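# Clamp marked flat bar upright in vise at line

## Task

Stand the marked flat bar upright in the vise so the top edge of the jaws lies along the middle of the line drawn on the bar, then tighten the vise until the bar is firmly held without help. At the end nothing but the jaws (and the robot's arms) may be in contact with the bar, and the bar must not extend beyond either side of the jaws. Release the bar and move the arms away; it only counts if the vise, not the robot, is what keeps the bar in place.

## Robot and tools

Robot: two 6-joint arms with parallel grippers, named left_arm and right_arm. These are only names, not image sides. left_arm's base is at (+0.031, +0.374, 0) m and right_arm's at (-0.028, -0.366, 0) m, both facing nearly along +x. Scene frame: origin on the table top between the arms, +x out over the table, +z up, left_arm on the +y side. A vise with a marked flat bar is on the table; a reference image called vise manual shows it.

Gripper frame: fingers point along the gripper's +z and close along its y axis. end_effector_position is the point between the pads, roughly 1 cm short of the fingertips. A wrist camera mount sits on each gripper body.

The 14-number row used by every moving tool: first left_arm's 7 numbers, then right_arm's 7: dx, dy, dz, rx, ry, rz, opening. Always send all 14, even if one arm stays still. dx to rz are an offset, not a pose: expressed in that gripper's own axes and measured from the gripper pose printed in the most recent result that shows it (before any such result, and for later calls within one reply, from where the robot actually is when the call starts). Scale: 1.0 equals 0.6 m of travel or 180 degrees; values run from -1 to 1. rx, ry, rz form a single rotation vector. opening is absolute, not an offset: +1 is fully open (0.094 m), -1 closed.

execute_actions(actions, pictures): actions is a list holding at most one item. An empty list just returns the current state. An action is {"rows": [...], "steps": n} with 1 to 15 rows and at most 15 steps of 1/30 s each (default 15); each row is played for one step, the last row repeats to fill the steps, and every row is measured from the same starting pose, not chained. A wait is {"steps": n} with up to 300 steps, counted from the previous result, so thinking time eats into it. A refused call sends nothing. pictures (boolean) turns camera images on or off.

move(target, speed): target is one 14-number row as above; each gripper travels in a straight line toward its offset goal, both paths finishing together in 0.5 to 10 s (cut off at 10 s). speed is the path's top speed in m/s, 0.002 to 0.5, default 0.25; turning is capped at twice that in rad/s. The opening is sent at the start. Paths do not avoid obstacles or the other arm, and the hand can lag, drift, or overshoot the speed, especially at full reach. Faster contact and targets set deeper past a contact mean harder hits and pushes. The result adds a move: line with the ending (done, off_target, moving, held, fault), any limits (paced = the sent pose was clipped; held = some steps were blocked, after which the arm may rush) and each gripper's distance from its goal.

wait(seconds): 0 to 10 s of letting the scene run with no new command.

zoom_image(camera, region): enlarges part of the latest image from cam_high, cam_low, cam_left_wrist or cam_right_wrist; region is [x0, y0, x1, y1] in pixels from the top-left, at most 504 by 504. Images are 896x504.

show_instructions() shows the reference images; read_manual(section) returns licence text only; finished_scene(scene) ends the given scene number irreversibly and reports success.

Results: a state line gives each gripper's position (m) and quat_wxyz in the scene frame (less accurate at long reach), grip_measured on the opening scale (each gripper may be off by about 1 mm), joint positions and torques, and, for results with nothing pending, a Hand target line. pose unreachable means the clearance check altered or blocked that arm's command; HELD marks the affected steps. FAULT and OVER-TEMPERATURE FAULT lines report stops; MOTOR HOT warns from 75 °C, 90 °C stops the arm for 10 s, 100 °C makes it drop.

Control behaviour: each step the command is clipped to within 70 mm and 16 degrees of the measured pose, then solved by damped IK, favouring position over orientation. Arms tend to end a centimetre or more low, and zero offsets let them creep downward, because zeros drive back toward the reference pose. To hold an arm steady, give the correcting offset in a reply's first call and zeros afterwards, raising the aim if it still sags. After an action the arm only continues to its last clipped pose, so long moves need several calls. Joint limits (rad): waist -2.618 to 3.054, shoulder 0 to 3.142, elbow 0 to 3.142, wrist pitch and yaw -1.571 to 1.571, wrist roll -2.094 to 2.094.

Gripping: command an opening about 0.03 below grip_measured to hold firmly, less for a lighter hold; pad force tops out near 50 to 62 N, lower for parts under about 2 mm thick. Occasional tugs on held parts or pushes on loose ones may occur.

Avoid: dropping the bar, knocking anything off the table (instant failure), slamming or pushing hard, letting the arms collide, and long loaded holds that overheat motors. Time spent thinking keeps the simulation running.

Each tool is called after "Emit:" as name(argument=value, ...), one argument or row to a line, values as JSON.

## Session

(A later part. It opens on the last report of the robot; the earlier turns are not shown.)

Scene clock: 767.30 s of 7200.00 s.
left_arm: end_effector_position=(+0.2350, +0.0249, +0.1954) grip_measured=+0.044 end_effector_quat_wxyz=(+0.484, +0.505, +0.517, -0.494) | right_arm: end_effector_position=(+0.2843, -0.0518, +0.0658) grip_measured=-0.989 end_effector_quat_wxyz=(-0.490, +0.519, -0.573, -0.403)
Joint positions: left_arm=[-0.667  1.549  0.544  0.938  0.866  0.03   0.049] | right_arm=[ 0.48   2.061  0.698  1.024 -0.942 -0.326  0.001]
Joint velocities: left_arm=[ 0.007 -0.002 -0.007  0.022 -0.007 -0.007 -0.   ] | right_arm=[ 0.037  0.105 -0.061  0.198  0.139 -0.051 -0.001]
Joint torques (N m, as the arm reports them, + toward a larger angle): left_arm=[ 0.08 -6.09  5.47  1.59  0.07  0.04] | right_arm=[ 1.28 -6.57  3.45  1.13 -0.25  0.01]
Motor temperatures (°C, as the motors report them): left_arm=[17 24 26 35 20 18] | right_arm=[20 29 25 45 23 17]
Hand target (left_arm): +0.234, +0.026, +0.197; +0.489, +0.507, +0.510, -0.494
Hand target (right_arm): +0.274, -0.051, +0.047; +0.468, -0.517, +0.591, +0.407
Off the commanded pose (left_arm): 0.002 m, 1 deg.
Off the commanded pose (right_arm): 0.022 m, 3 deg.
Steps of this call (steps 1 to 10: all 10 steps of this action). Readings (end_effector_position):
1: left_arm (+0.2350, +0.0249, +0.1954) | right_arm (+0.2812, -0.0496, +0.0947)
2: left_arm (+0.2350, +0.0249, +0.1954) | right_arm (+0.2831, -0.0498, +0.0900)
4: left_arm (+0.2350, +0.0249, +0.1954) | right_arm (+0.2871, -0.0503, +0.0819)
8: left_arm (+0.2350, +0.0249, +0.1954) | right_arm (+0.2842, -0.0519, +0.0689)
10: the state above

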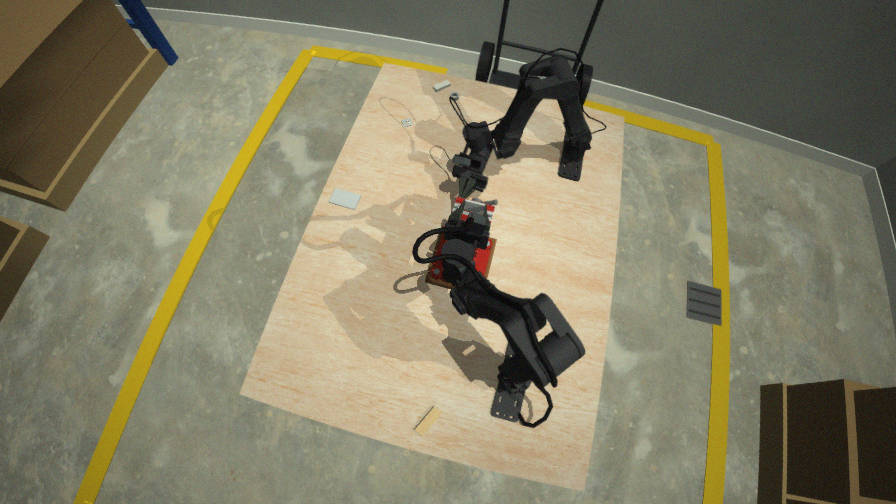

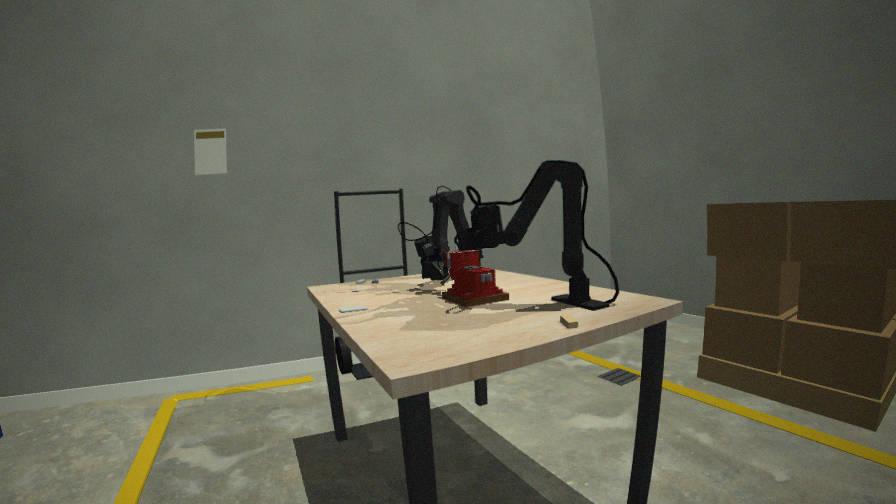

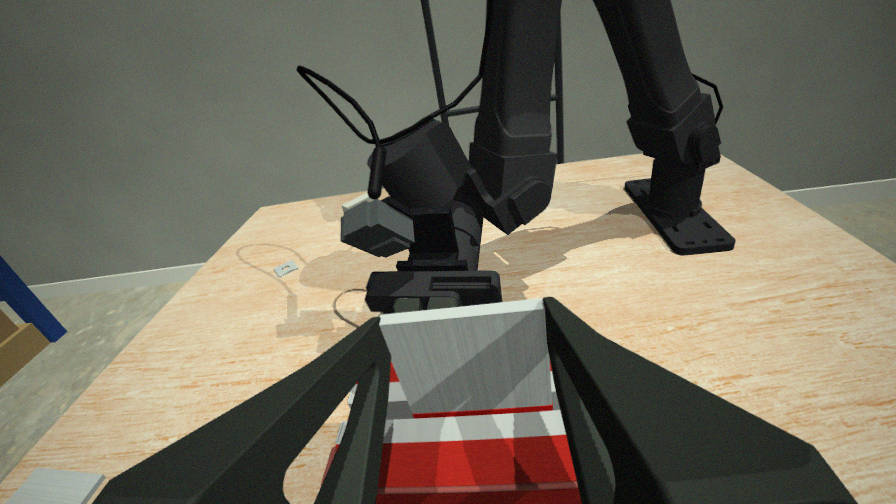

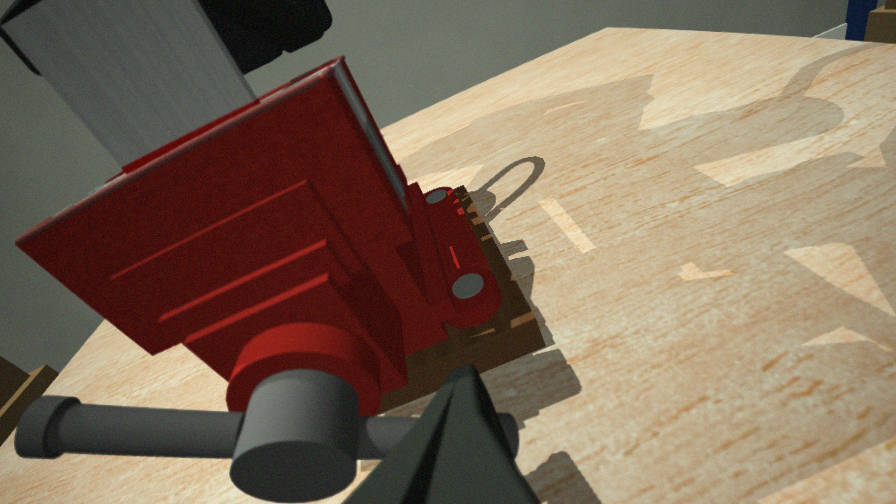

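Emit:
execute_actions(
  actions=[
    {"rows":[[-0.003,-0.002,-0.002,0.001,-0.003,0.009,0,0.0391,0.0295,0.0087,-0.006,0.012,0.013,-1],[-0.003,-0.002,-0.002,0.001,-0.003,0.0128,0,0.0474,0.0401,0.0115,-0.0085,0.0135,0.013,-1],[-0.003,-0.002,-0.002,0.001,-0.003,0.0128,0,0.0532,0.0507,0.0138,-0.011,0.0147,0.012,-1],[-0.003,-0.002,-0.002,0.001,-0.003,0.0128,0,0.0566,0.0611,0.0156,-0.0135,0.0147,0.012,-1],[-0.003,-0.002,-0.002,0.001,-0.003,0.0128,0,0.0576,0.0714,0.0169,-0.016,0.0147,0.011,-1],[-0.003,-0.002,-0.002,0.001,-0.003,0.0128,0,0.0569,0.0817,0.0179,-0.018,0.0147,0.011,-1],[-0.003,-0.002,-0.002,0.001,-0.003,0.0128,0,0.0562,0.0919,0.0189,-0.02,0.0147,0.01,-1],[-0.003,-0.002,-0.002,0.001,-0.003,0.0128,0,0.0549,0.1005,0.02,-0.022,0.0147,0.01,-1],[-0.003,-0.002,-0.002,0.001,-0.003,0.0128,0,0.0519,0.1099,0.0206,-0.024,0.0147,0.01,-1]],"steps":10},
  ],
  pictures=false,
)

Emit:
execute_actions(
  actions=[
    {"rows":[[-0.003,-0.002,-0.002,0.001,-0.003,0.007,0,0.0057,0.0704,0.0113,-0.026,0.002,0.012,-1],[-0.003,-0.002,-0.002,0.001,-0.003,0.007,0,0.0008,0.0817,0.0102,-0.026,0.002,0.012,-1],[-0.003,-0.002,-0.002,0.001,-0.003,0.007,0,-0.0059,0.0907,0.009,-0.026,0.002,0.012,-1],[-0.003,-0.002,-0.002,0.001,-0.003,0.007,0,-0.0136,0.0992,0.0076,-0.026,0,0.012,-1],[-0.003,-0.002,-0.002,0.001,-0.003,0.007,0,-0.022,0.1071,0.0061,-0.026,-0.0025,0.012,-1],[-0.003,-0.002,-0.002,0.001,-0.003,0.007,0,-0.0309,0.1136,0.0047,-0.026,-0.005,0.012,-1],[-0.003,-0.002,-0.002,0.001,-0.003,0.007,0,-0.0407,0.1197,0.0022,-0.026,-0.0075,0.012,-1],[-0.003,-0.002,-0.002,0.001,-0.003,0.007,0,-0.0503,0.1243,0.0002,-0.026,-0.01,0.012,-1],[-0.003,-0.002,-0.002,0.001,-0.003,0.007,0,-0.0608,0.128,-0.002,-0.026,-0.0125,0.012,-1],[-0.003,-0.002,-0.002,0.001,-0.003,0.007,0,-0.0716,0.1306,-0.0041,-0.026,-0.015,0.012,-1],[-0.003,-0.002,-0.002,0.001,-0.003,0.007,0,-0.0824,0.132,-0.0069,-0.026,-0.0175,0.012,-1],[-0.003,-0.002,-0.002,0.001,-0.003,0.007,0,-0.0939,0.1327,-0.0098,-0.026,-0.02,0.012,-1],[-0.003,-0.002,-0.002,0.001,-0.003,0.007,0,-0.1039,0.1313,-0.0121,-0.026,-0.02,0.012,-1],[-0.003,-0.002,-0.002,0.001,-0.003,0.007,0,-0.1144,0.1292,-0.0144,-0.026,-0.02,0.012,-1],[-0.003,-0.002,-0.002,0.001,-0.003,0.007,0,-0.124,0.1256,-0.0163,-0.026,-0.02,0.012,-1]],"steps":15},
  ],
  pictures=false,
)

Emit:
execute_actions(
  actions=[
    {"rows":[[-0.003,-0.002,-0.002,0.001,-0.003,0.0045,0,-0.0957,0.0456,-0.0043,-0.0385,-0.035,-0.0216,-1],[-0.003,-0.002,-0.002,0.001,-0.003,0.0045,0,-0.1034,0.0428,-0.005,-0.0385,-0.035,-0.0216,-1],[-0.003,-0.002,-0.002,0.001,-0.003,0.0045,0,-0.1101,0.0395,-0.0062,-0.0385,-0.035,-0.0216,-1],[-0.003,-0.002,-0.002,0.001,-0.003,0.0045,0,-0.117,0.0344,-0.0071,-0.0385,-0.035,-0.0216,-1],[-0.003,-0.002,-0.002,0.001,-0.003,0.0045,0,-0.1232,0.0286,-0.0085,-0.037,-0.035,-0.021,-1],[-0.003,-0.002,-0.002,0.001,-0.003,0.0045,0,-0.1298,0.0207,-0.0096,-0.035,-0.035,-0.021,-1],[-0.003,-0.002,-0.002,0.001,-0.003,0.0045,0,-0.1354,0.0125,-0.0112,-0.033,-0.035,-0.021,-1],[-0.003,-0.002,-0.002,0.001,-0.003,0.0045,0,-0.1402,0.0037,-0.0139,-0.031,-0.035,-0.02,-1],[-0.003,-0.002,-0.002,0.001,-0.003,0.0045,0,-0.1432,-0.0038,-0.0163,-0.029,-0.035,-0.02,-1],[-0.003,-0.002,-0.002,0.001,-0.003,0.0045,0,-0.1458,-0.0117,-0.0185,-0.027,-0.035,-0.02,-1],[-0.003,-0.002,-0.002,0.001,-0.003,0.0045,0,-0.1472,-0.0202,-0.02,-0.025,-0.035,-0.019,-1],[-0.003,-0.002,-0.002,0.001,-0.003,0.0045,0,-0.1471,-0.0283,-0.021,-0.023,-0.035,-0.019,-1],[-0.003,-0.002,-0.002,0.001,-0.003,0.0045,0,-0.1465,-0.0372,-0.022,-0.022,-0.035,-0.019,-1],[-0.003,-0.002,-0.002,0.001,-0.003,0.0045,0,-0.1446,-0.0472,-0.023,-0.022,-0.035,-0.019,-1],[-0.003,-0.002,-0.002,0.001,-0.003,0.0045,0,-0.1419,-0.0568,-0.023,-0.022,-0.035,-0.019,-1]],"steps":15},
  ],
)

Scene clock: 811.53 s of 7200.00 s.
left_arm: end_effector_position=(+0.2350, +0.0249, +0.1954) grip_measured=+0.044 end_effector_quat_wxyz=(+0.489, +0.510, +0.512, -0.489) | right_arm: end_effector_position=(+0.2553, -0.0470, +0.0411) grip_measured=-0.989 end_effector_quat_wxyz=(+0.486, -0.523, +0.585, +0.386)
Joint positions: left_arm=[-0.667  1.549  0.544  0.938  0.866  0.049  0.049] | right_arm=[ 0.55   2.095  0.59   1.151 -0.844 -0.327  0.001]
Joint velocities: left_arm=[ 0.012 -0.027 -0.007 -0.051  0.022  0.066  0.001] | right_arm=[ 0.291 -0.007 -0.31   0.125  0.139  0.051 -0.001]
Joint torques (N m, as the arm reports them, + toward a larger angle): left_arm=[ 0.09 -6.1   5.48  1.58  0.08  0.12] | right_arm=[ 2.46 -6.83  2.6   1.28 -1.02  0.15]
Motor temperatures (°C, as the motors report them): left_arm=[17 24 26 35 20 18] | right_arm=[20 27 24 40 23 17]
Hand target (left_arm): +0.234, +0.026, +0.197; +0.496, +0.514, +0.503, -0.487
Hand target (right_arm): +0.222, -0.039, +0.031; +0.450, -0.538, +0.577, +0.419
Off the commanded pose (left_arm): 0.002 m, 1 deg.
Off the commanded pose (right_arm): 0.037 m, 6 deg.
Steps of this call (steps 1 to 1317: nothing new was sent; steps 1318 to 1327: all 10 steps of this action). Readings (end_effector_position):
1318: left_arm (+0.2350, +0.0249, +0.1954) | right_arm (+0.2865, -0.0518, +0.0630)
1319: left_arm (+0.2350, +0.0249, +0.1954) | right_arm (+0.2857, -0.0518, +0.0622)
1321: left_arm (+0.2350, +0.0249, +0.1954) | right_arm (+0.2820, -0.0514, +0.0579)
1325: left_arm (+0.2350, +0.0249, +0.1954) | right_arm (+0.2653, -0.0494, +0.0453)
1327: the state above

Scene clock: 812.03 s of 7200.00 s.
left_arm: end_effector_position=(+0.2350, +0.0249, +0.1954) grip_measured=+0.044 end_effector_quat_wxyz=(+0.490, +0.510, +0.511, -0.488) | right_arm: end_effector_position=(+0.2022, -0.0477, +0.0565) grip_measured=-0.989 end_effector_quat_wxyz=(+0.456, -0.491, +0.635, +0.385)
Joint positions: left_arm=[-0.667  1.549  0.544  0.938  0.866  0.052  0.049] | right_arm=[ 0.684  1.866  0.396  1.096 -0.666 -0.196  0.001]
Joint velocities: left_arm=[-0.002 -0.017  0.012  0.022 -0.022  0.007  0.001] | right_arm=[ 0.081 -0.872 -0.032 -0.945 -0.066  0.081 -0.   ]
Joint torques (N m, as the arm reports them, + toward a larger angle): left_arm=[ 0.08 -6.1   5.47  1.58  0.07  0.09] | right_arm=[  2.5  -10.2    7.05   2.94  -1.22  -0.01]
Motor temperatures (°C, as the motors report them): left_arm=[17 24 26 35 20 18] | right_arm=[20 27 24 40 23 17]
Hand target (left_arm): +0.234, +0.026, +0.197; +0.496, +0.514, +0.503, -0.487
Hand target (right_arm): +0.180, -0.029, +0.106; +0.477, -0.519, +0.562, +0.434
Off the commanded pose (left_arm): 0.002 m, 1 deg.
Off the commanded pose (right_arm): 0.063 m, 11 deg.
Steps of this call (steps 1 to 15: all 15 steps of this action). Readings (end_effector_position):
1: left_arm (+0.2350, +0.0249, +0.1954) | right_arm (+0.2516, -0.0459, +0.0392)
2: left_arm (+0.2350, +0.0249, +0.1954) | right_arm (+0.2498, -0.0458, +0.0376)
4: left_arm (+0.2350, +0.0249, +0.1954) | right_arm (+0.2451, -0.0464, +0.0358)
8: left_arm (+0.2350, +0.0249, +0.1954) | right_arm (+0.2300, -0.0482, +0.0369)
15: the state above

Scene clock: 812.53 s of 7200.00 s.
left_arm: end_effector_position=(+0.2350, +0.0249, +0.1954) grip_measured=+0.044 end_effector_quat_wxyz=(+0.490, +0.510, +0.511, -0.488) | right_arm: end_effector_position=(+0.2118, -0.0467, +0.1110) grip_measured=-0.989 end_effector_quat_wxyz=(+0.436, -0.501, +0.612, +0.430)
Joint positions: left_arm=[-0.667  1.549  0.544  0.938  0.866  0.052  0.049] | right_arm=[ 0.61   1.671  0.521  0.765 -0.842 -0.202  0.001]
Joint velocities: left_arm=[ 0.012 -0.002  0.012  0.007 -0.022 -0.022 -0.001] | right_arm=[-0.398 -0.012  0.33  -0.154 -0.476 -0.154  0.   ]
Joint torques (N m, as the arm reports them, + toward a larger angle): left_arm=[ 0.1  -6.11  5.51  1.59  0.08  0.05] | right_arm=[-1.75 -5.54 11.17  2.11  0.45 -0.02]
Motor temperatures (°C, as the motors report them): left_arm=[17 24 26 35 20 18] | right_arm=[20 27 24 40 23 17]
Hand target (left_arm): +0.234, +0.026, +0.197; +0.495, +0.513, +0.504, -0.488
Hand target (right_arm): +0.240, -0.048, +0.140; +0.485, -0.503, +0.581, +0.416
Off the commanded pose (left_arm): 0.002 m, 1 deg.
Off the commanded pose (right_arm): 0.042 m, 7 deg.
Steps of this call (steps 1 to 15: all 15 steps of this action). Readings (end_effector_position):
1: left_arm (+0.2350, +0.0249, +0.1954) | right_arm (+0.2007, -0.0475, +0.0614)
2: left_arm (+0.2350, +0.0249, +0.1954) | right_arm (+0.1990, -0.0474, +0.0664)
4: left_arm (+0.2350, +0.0249, +0.1954) | right_arm (+0.1942, -0.0472, +0.0744)
8: left_arm (+0.2350, +0.0249, +0.1954) | right_arm (+0.1912, -0.0445, +0.0875)
15: the state above

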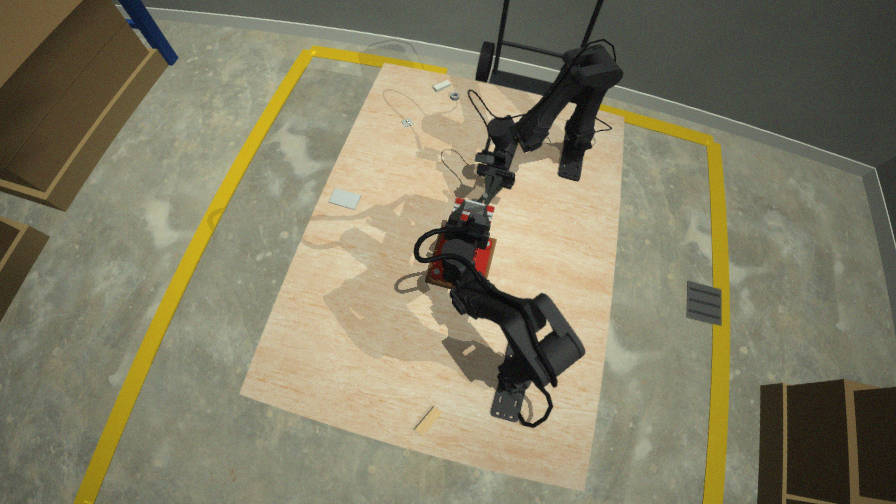

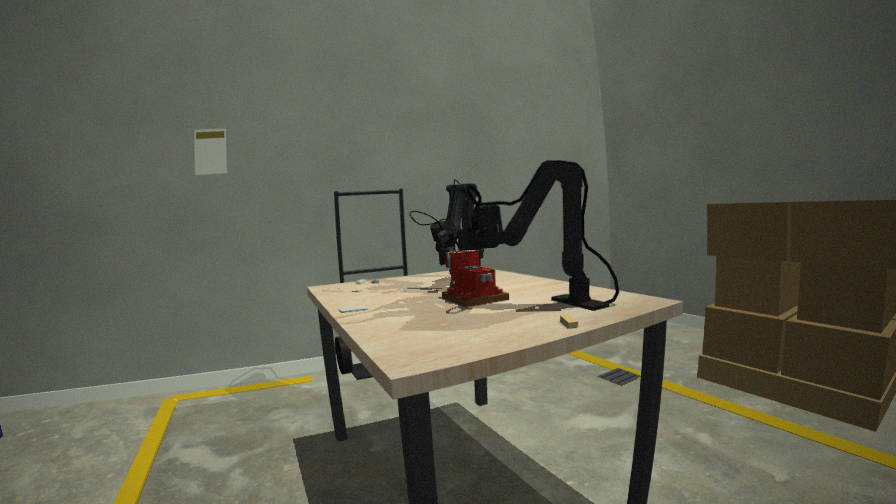

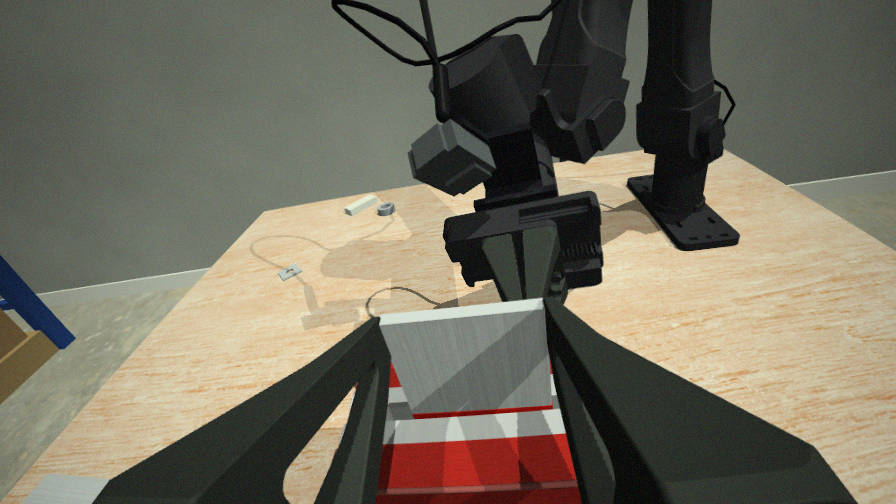

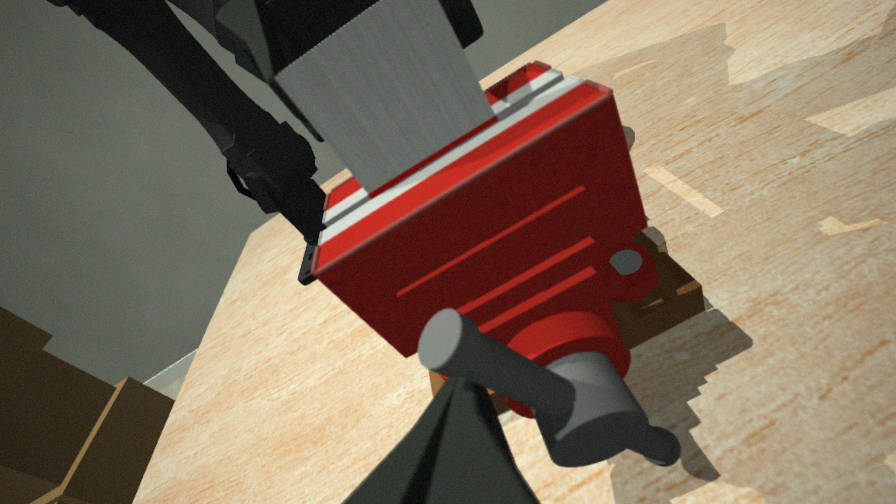

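Emit:
execute_actions(
  actions=[],
)

Scene clock: 825.50 s of 7200.00 s.
left_arm: end_effector_position=(+0.2350, +0.0249, +0.1954) grip_measured=+0.044 end_effector_quat_wxyz=(+0.490, +0.510, +0.511, -0.488) | right_arm: end_effector_position=(+0.2230, -0.0485, +0.1248) grip_measured=-0.989 end_effector_quat_wxyz=(+0.453, -0.506, +0.594, +0.431)
Joint positions: left_arm=[-0.667  1.549  0.544  0.938  0.866  0.052  0.049] | right_arm=[ 0.578  1.671  0.556  0.766 -0.884 -0.221  0.001]
Joint velocities: left_arm=[-0.007 -0.007  0.002  0.037  0.051 -0.022 -0.001] | right_arm=[-0.002  0.007 -0.007 -0.081  0.007  0.007  0.001]
Joint torques (N m, as the arm reports them, + toward a larger angle): left_arm=[ 0.08 -6.09  5.48  1.59  0.08  0.06] | right_arm=[-1.19 -5.66  9.99  1.84  0.08 -0.07]
Motor temperatures (°C, as the motors report them): left_arm=[17 24 26 35 20 18] | right_arm=[20 27 26 42 22 17]
Hand target (left_arm): +0.234, +0.026, +0.197; +0.495, +0.513, +0.504, -0.488
Hand target (right_arm): +0.240, -0.048, +0.140; +0.486, -0.503, +0.581, +0.416
Off the commanded pose (left_arm): 0.002 m, 1 deg.
Off the commanded pose (right_arm): 0.024 m, 4 deg.
Steps of this call (steps 1 to 389: nothing new was sent). Readings (end_effector_position):
1: left_arm (+0.2350, +0.0249, +0.1954) | right_arm (+0.2158, -0.0479, +0.1148)
2: left_arm (+0.2350, +0.0249, +0.1954) | right_arm (+0.2191, -0.0487, +0.1180)
4: left_arm (+0.2350, +0.0249, +0.1954) | right_arm (+0.2226, -0.0489, +0.1228)
8: left_arm (+0.2350, +0.0249, +0.1954) | right_arm (+0.2230, -0.0485, +0.1248)
389: the state above

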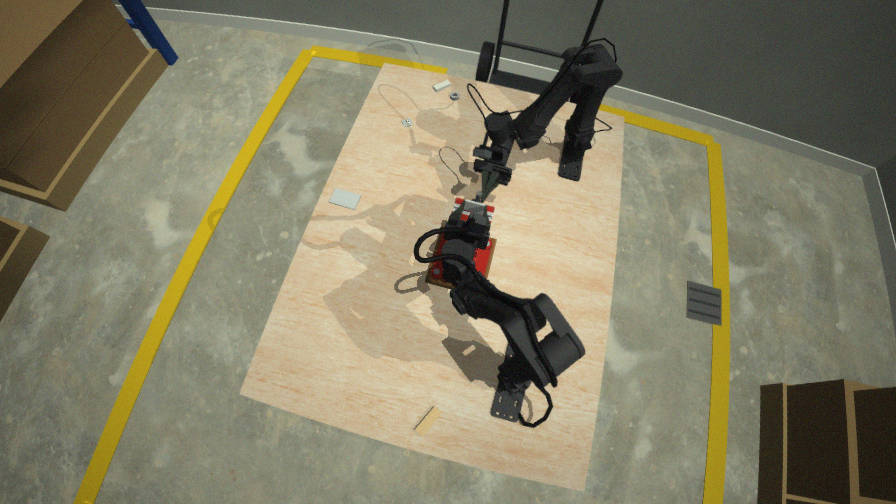

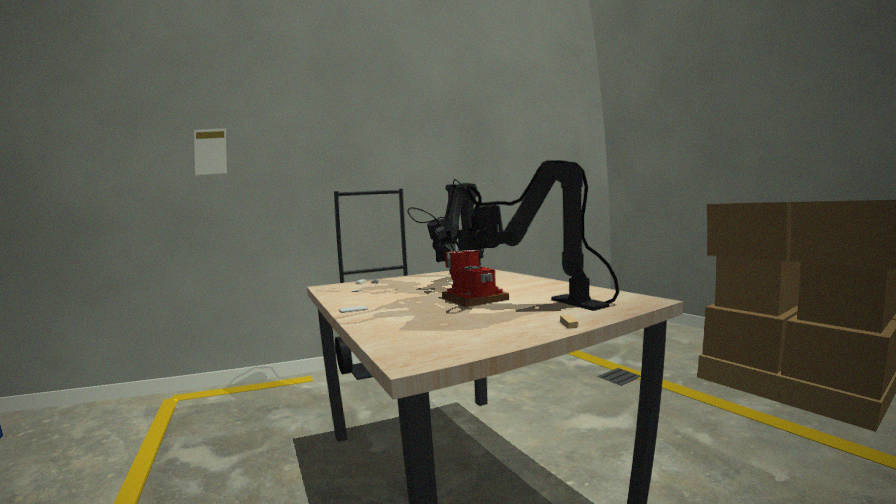

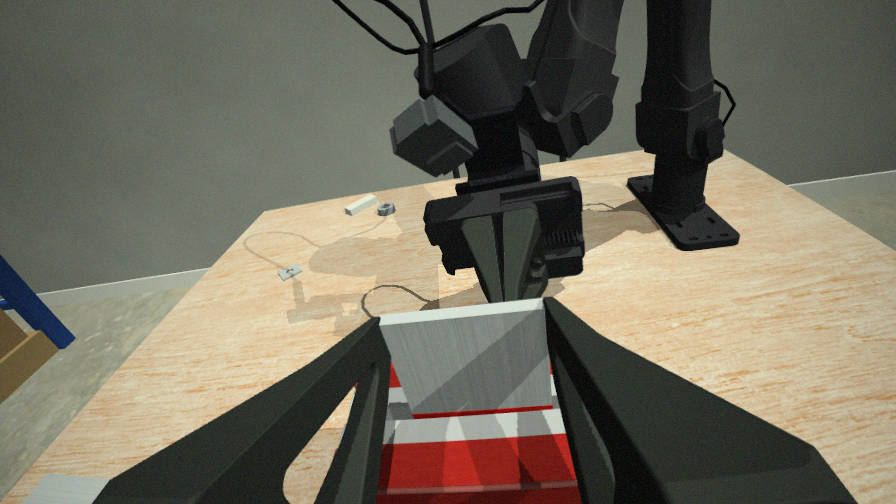

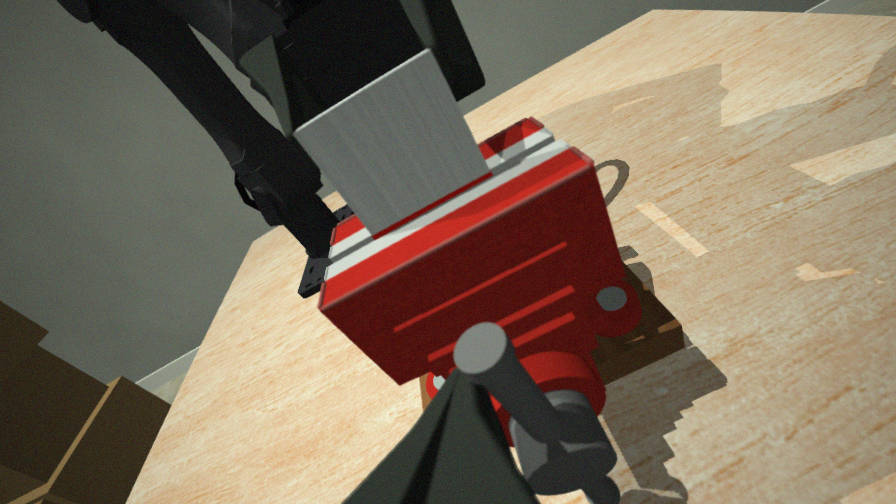

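Emit:
zoom_image(
  camera="cam_left_wrist",
  region=[360, 330, 590, 480],
)

Emit:
zoom_image(
  camera="cam_right_wrist",
  region=[320, 110, 600, 290],
)

Region (360, 330, 590, 480) of cam_left_wrist's 896x504 image, scaled by 2.191, with more detail than that image has; it fills the top 329 rows of this view, and the rest is white.

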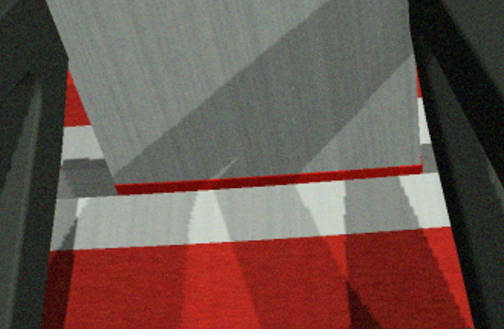

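Region (320, 110, 600, 290) of cam_right_wrist's 896x504 image, scaled by 1.800, with more detail than that image has; it fills the top 324 rows of this view, and the rest is white.

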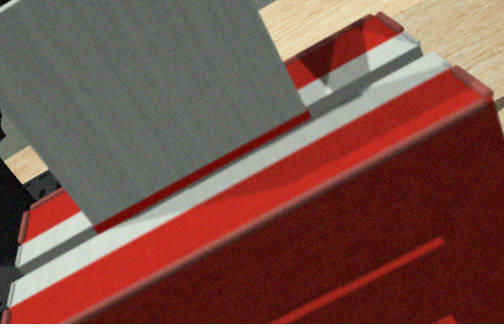

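Emit:
execute_actions(
  actions=[
    {"rows": [[-0.003,-0.002,-0.002,0.001,-0.003,0.004,0,-0.0335,-0.0427,0.0004,0.007,-0.014,0,-1],[-0.003,-0.002,-0.002,0.001,-0.003,0.004,0,-0.0308,-0.0512,0.0015,0.007,-0.013,0,-1],[-0.003,-0.002,-0.002,0.001,-0.003,0.004,0,-0.0265,-0.0598,0.003,0.007,-0.012,0,-1],[-0.003,-0.002,-0.002,0.001,-0.003,0.004,0,-0.0223,-0.07,0.0045,0.007,-0.011,0,-1],[-0.003,-0.002,-0.002,0.001,-0.003,0.004,0,-0.0163,-0.0787,0.0064,0.007,-0.010,0,-1],[-0.003,-0.002,-0.002,0.001,-0.003,0.004,0,-0.0104,-0.0875,0.0082,0.007,-0.009,0,-1],[-0.003,-0.002,-0.002,0.001,-0.003,0.004,0,-0.0028,-0.0962,0.0104,0.007,-0.008,0,-1],[-0.003,-0.002,-0.002,0.001,-0.003,0.004,0,0.0048,-0.105,0.0126,0.007,-0.007,0,-1],[-0.003,-0.002,-0.002,0.001,-0.003,0.004,0,0.0141,-0.1122,0.015,0.007,-0.006,0,-1],[-0.003,-0.002,-0.002,0.001,-0.003,0.004,0,0.0236,-0.1177,0.0172,0.007,-0.005,0,-1],[-0.003,-0.002,-0.002,0.001,-0.003,0.004,0,0.033,-0.1233,0.0193,0.007,-0.004,0,-1],[-0.003,-0.002,-0.002,0.001,-0.003,0.004,0,0.0444,-0.1257,0.0216,0.007,-0.003,0,-1],[-0.003,-0.002,-0.002,0.001,-0.003,0.004,0,0.0541,-0.1279,0.0235,0.007,-0.003,0,-1]], "steps": 15},
  ],
  pictures=false,
)

Emit:
execute_actions(
  actions=[
    {"steps": 12},
  ],
)

Scene clock: 864.73 s of 7200.00 s.
left_arm: end_effector_position=(+0.2355, +0.0255, +0.1954) grip_measured=+0.044 end_effector_quat_wxyz=(+0.489, +0.510, +0.511, -0.489) | right_arm: end_effector_position=(+0.2731, -0.0478, +0.1037) grip_measured=-0.989 end_effector_quat_wxyz=(-0.450, +0.514, -0.568, -0.459)
Joint positions: left_arm=[-0.664  1.549  0.544  0.938  0.87   0.051  0.049] | right_arm=[ 0.475  1.939  0.746  0.833 -1.053 -0.256  0.001]
Joint velocities: left_arm=[ 0.027 -0.012  0.002 -0.022 -0.022 -0.081 -0.   ] | right_arm=[-0.105  0.393  0.12   0.33   0.125 -0.125  0.   ]
Joint torques (N m, as the arm reports them, + toward a larger angle): left_arm=[-0.17 -6.06  5.4   1.59  0.04  0.1 ] | right_arm=[-0.82 -5.93  7.66  0.97  0.58 -0.08]
Motor temperatures (°C, as the motors report them): left_arm=[17 24 26 35 20 18] | right_arm=[20 26 27 43 22 17]
Hand target (left_arm): +0.234, +0.026, +0.197; +0.494, +0.512, +0.505, -0.488
Hand target (right_arm): +0.295, -0.054, +0.086; +0.461, -0.500, +0.596, +0.427
Off the commanded pose (left_arm): 0.003 m, 1 deg.
Off the commanded pose (right_arm): 0.031 m, 5 deg.
Steps of this call (steps 1 to 1162: nothing new was sent; steps 1163 to 1177: all 15 steps of this action). Readings (end_effector_position):
1163: left_arm (+0.2350, +0.0249, +0.1954) | right_arm (+0.2240, -0.0485, +0.1254)
1164: left_arm (+0.2350, +0.0249, +0.1954) | right_arm (+0.2267, -0.0485, +0.1258)
1166: left_arm (+0.2350, +0.0249, +0.1954) | right_arm (+0.2350, -0.0485, +0.1261)
1170: left_arm (+0.2352, +0.0251, +0.1954) | right_arm (+0.2485, -0.0470, +0.1232)
1177: the state above

Scene clock: 865.13 s of 7200.00 s.
left_arm: end_effector_position=(+0.2356, +0.0256, +0.1954) grip_measured=+0.044 end_effector_quat_wxyz=(+0.489, +0.510, +0.512, -0.489) | right_arm: end_effector_position=(+0.2852, -0.0501, +0.0996) grip_measured=-0.989 end_effector_quat_wxyz=(+0.468, -0.511, +0.573, +0.438)
Joint positions: left_arm=[-0.664  1.549  0.544  0.938  0.87   0.049  0.049] | right_arm=[ 0.466  1.96   0.751  0.866 -1.012 -0.27   0.001]
Joint velocities: left_arm=[-0.012 -0.007  0.007 -0.051  0.051  0.037  0.001] | right_arm=[ 0.012 -0.002 -0.002 -0.037  0.022 -0.037 -0.001]
Joint torques (N m, as the arm reports them, + toward a larger angle): left_arm=[-0.14 -6.08  5.49  1.59  0.04  0.07] | right_arm=[-0.63 -5.96  7.64  1.08  0.24 -0.07]
Motor temperatures (°C, as the motors report them): left_arm=[17 24 26 35 20 18] | right_arm=[20 26 27 43 22 17]
Hand target (left_arm): +0.234, +0.026, +0.197; +0.494, +0.512, +0.505, -0.488
Hand target (right_arm): +0.295, -0.054, +0.086; +0.461, -0.500, +0.596, +0.427
Off the commanded pose (left_arm): 0.003 m, 1 deg.
Off the commanded pose (right_arm): 0.019 m, 3 deg.
Steps of this call (steps 1 to 12: nothing new was sent). Readings (end_effector_position):
1: left_arm (+0.2355, +0.0255, +0.1954) | right_arm (+0.2758, -0.0483, +0.1016)
2: left_arm (+0.2356, +0.0256, +0.1954) | right_arm (+0.2780, -0.0488, +0.1003)
4: left_arm (+0.2356, +0.0256, +0.1954) | right_arm (+0.2810, -0.0496, +0.0995)
8: left_arm (+0.2356, +0.0256, +0.1954) | right_arm (+0.2840, -0.0500, +0.0995)
12: the state above

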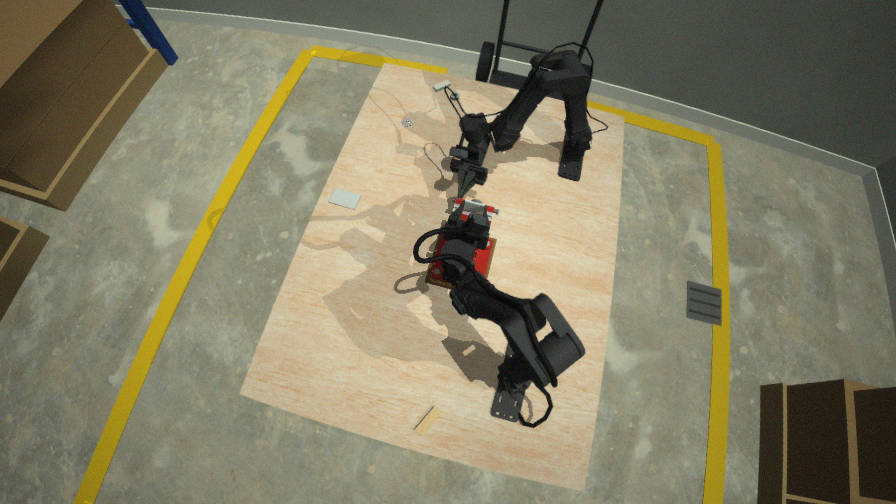

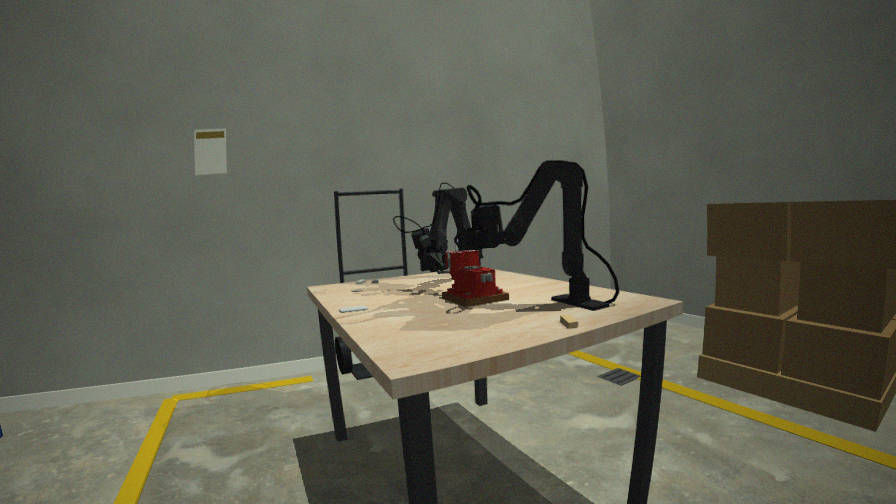

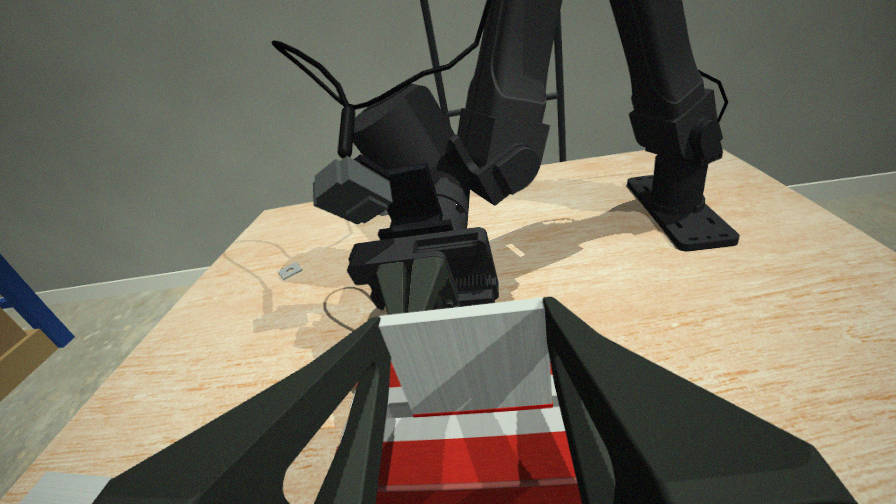

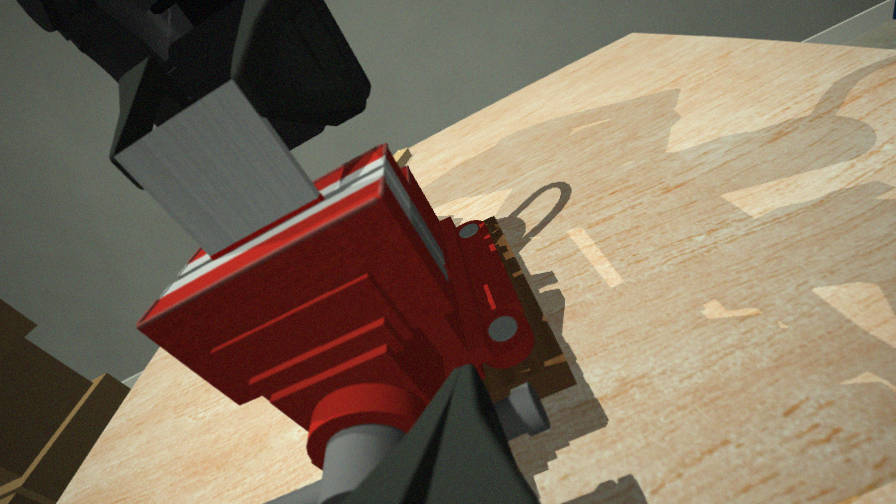

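Emit:
zoom_image(
  camera="cam_left_wrist",
  region=[400, 380, 570, 440],
)

Emit:
zoom_image(
  camera="cam_right_wrist",
  region=[190, 170, 340, 280],
)

Region (400, 380, 570, 440) of cam_left_wrist's 896x504 image, scaled by 2.965, with more detail than that image has; it fills the top 178 rows of this view, and the rest is white.

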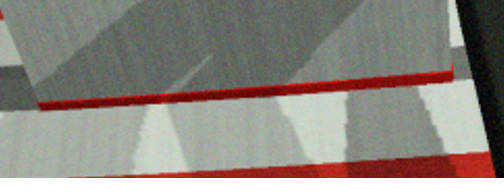

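Region (190, 170, 340, 280) of cam_right_wrist's 896x504 image, scaled by 3.360, with more detail than that image has; it fills the top 370 rows of this view, and the rest is white.

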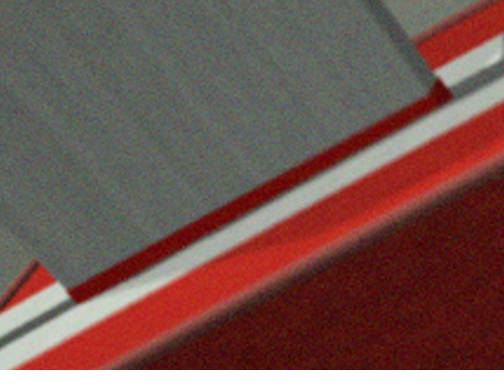

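Emit:
zoom_image(
  camera="cam_right_wrist",
  region=[200, 235, 240, 270],
)

Emit:
zoom_image(
  camera="cam_right_wrist",
  region=[295, 180, 335, 215],
)

Emit:
zoom_image(
  camera="cam_left_wrist",
  region=[405, 400, 445, 425],
)

Emit:
zoom_image(
  camera="cam_left_wrist",
  region=[520, 392, 560, 417],
)

Region (200, 235, 240, 270) of cam_right_wrist's 896x504 image, scaled by 12.600, with more detail than that image has; it fills the top 441 rows of this view, and the rest is white.

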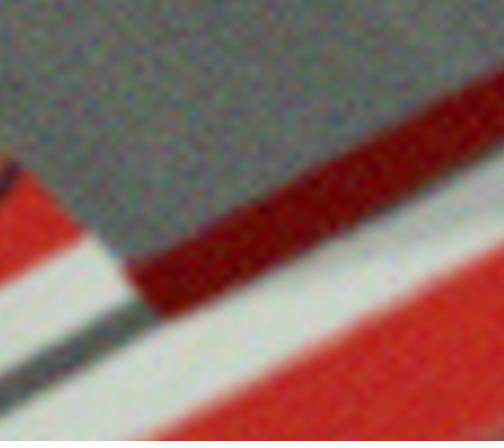

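Region (295, 180, 335, 215) of cam_right_wrist's 896x504 image, scaled by 12.600, with more detail than that image has; it fills the top 441 rows of this view, and the rest is white.

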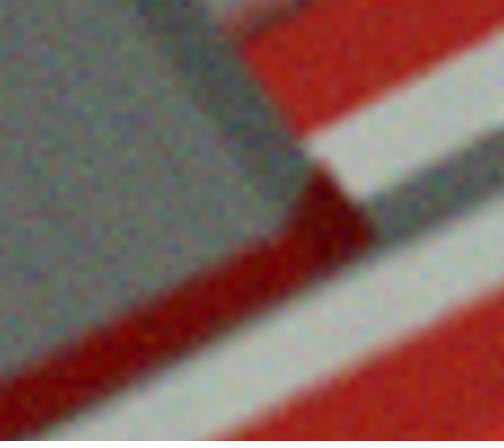

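Region (405, 400, 445, 425) of cam_left_wrist's 896x504 image, scaled by 12.600, with more detail than that image has; it fills the top 315 rows of this view, and the rest is white.

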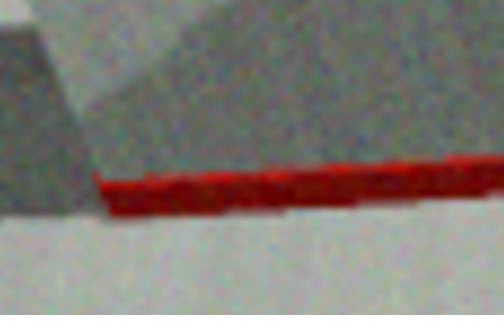

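Region (520, 392, 560, 417) of cam_left_wrist's 896x504 image, scaled by 12.600, with more detail than that image has; it fills the top 315 rows of this view, and the rest is white.

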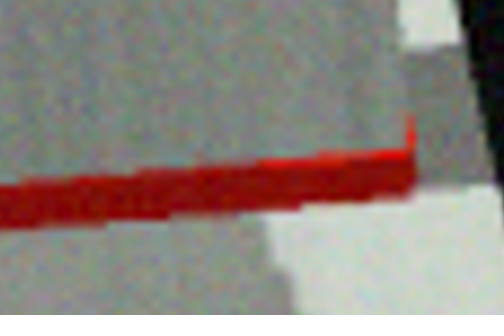

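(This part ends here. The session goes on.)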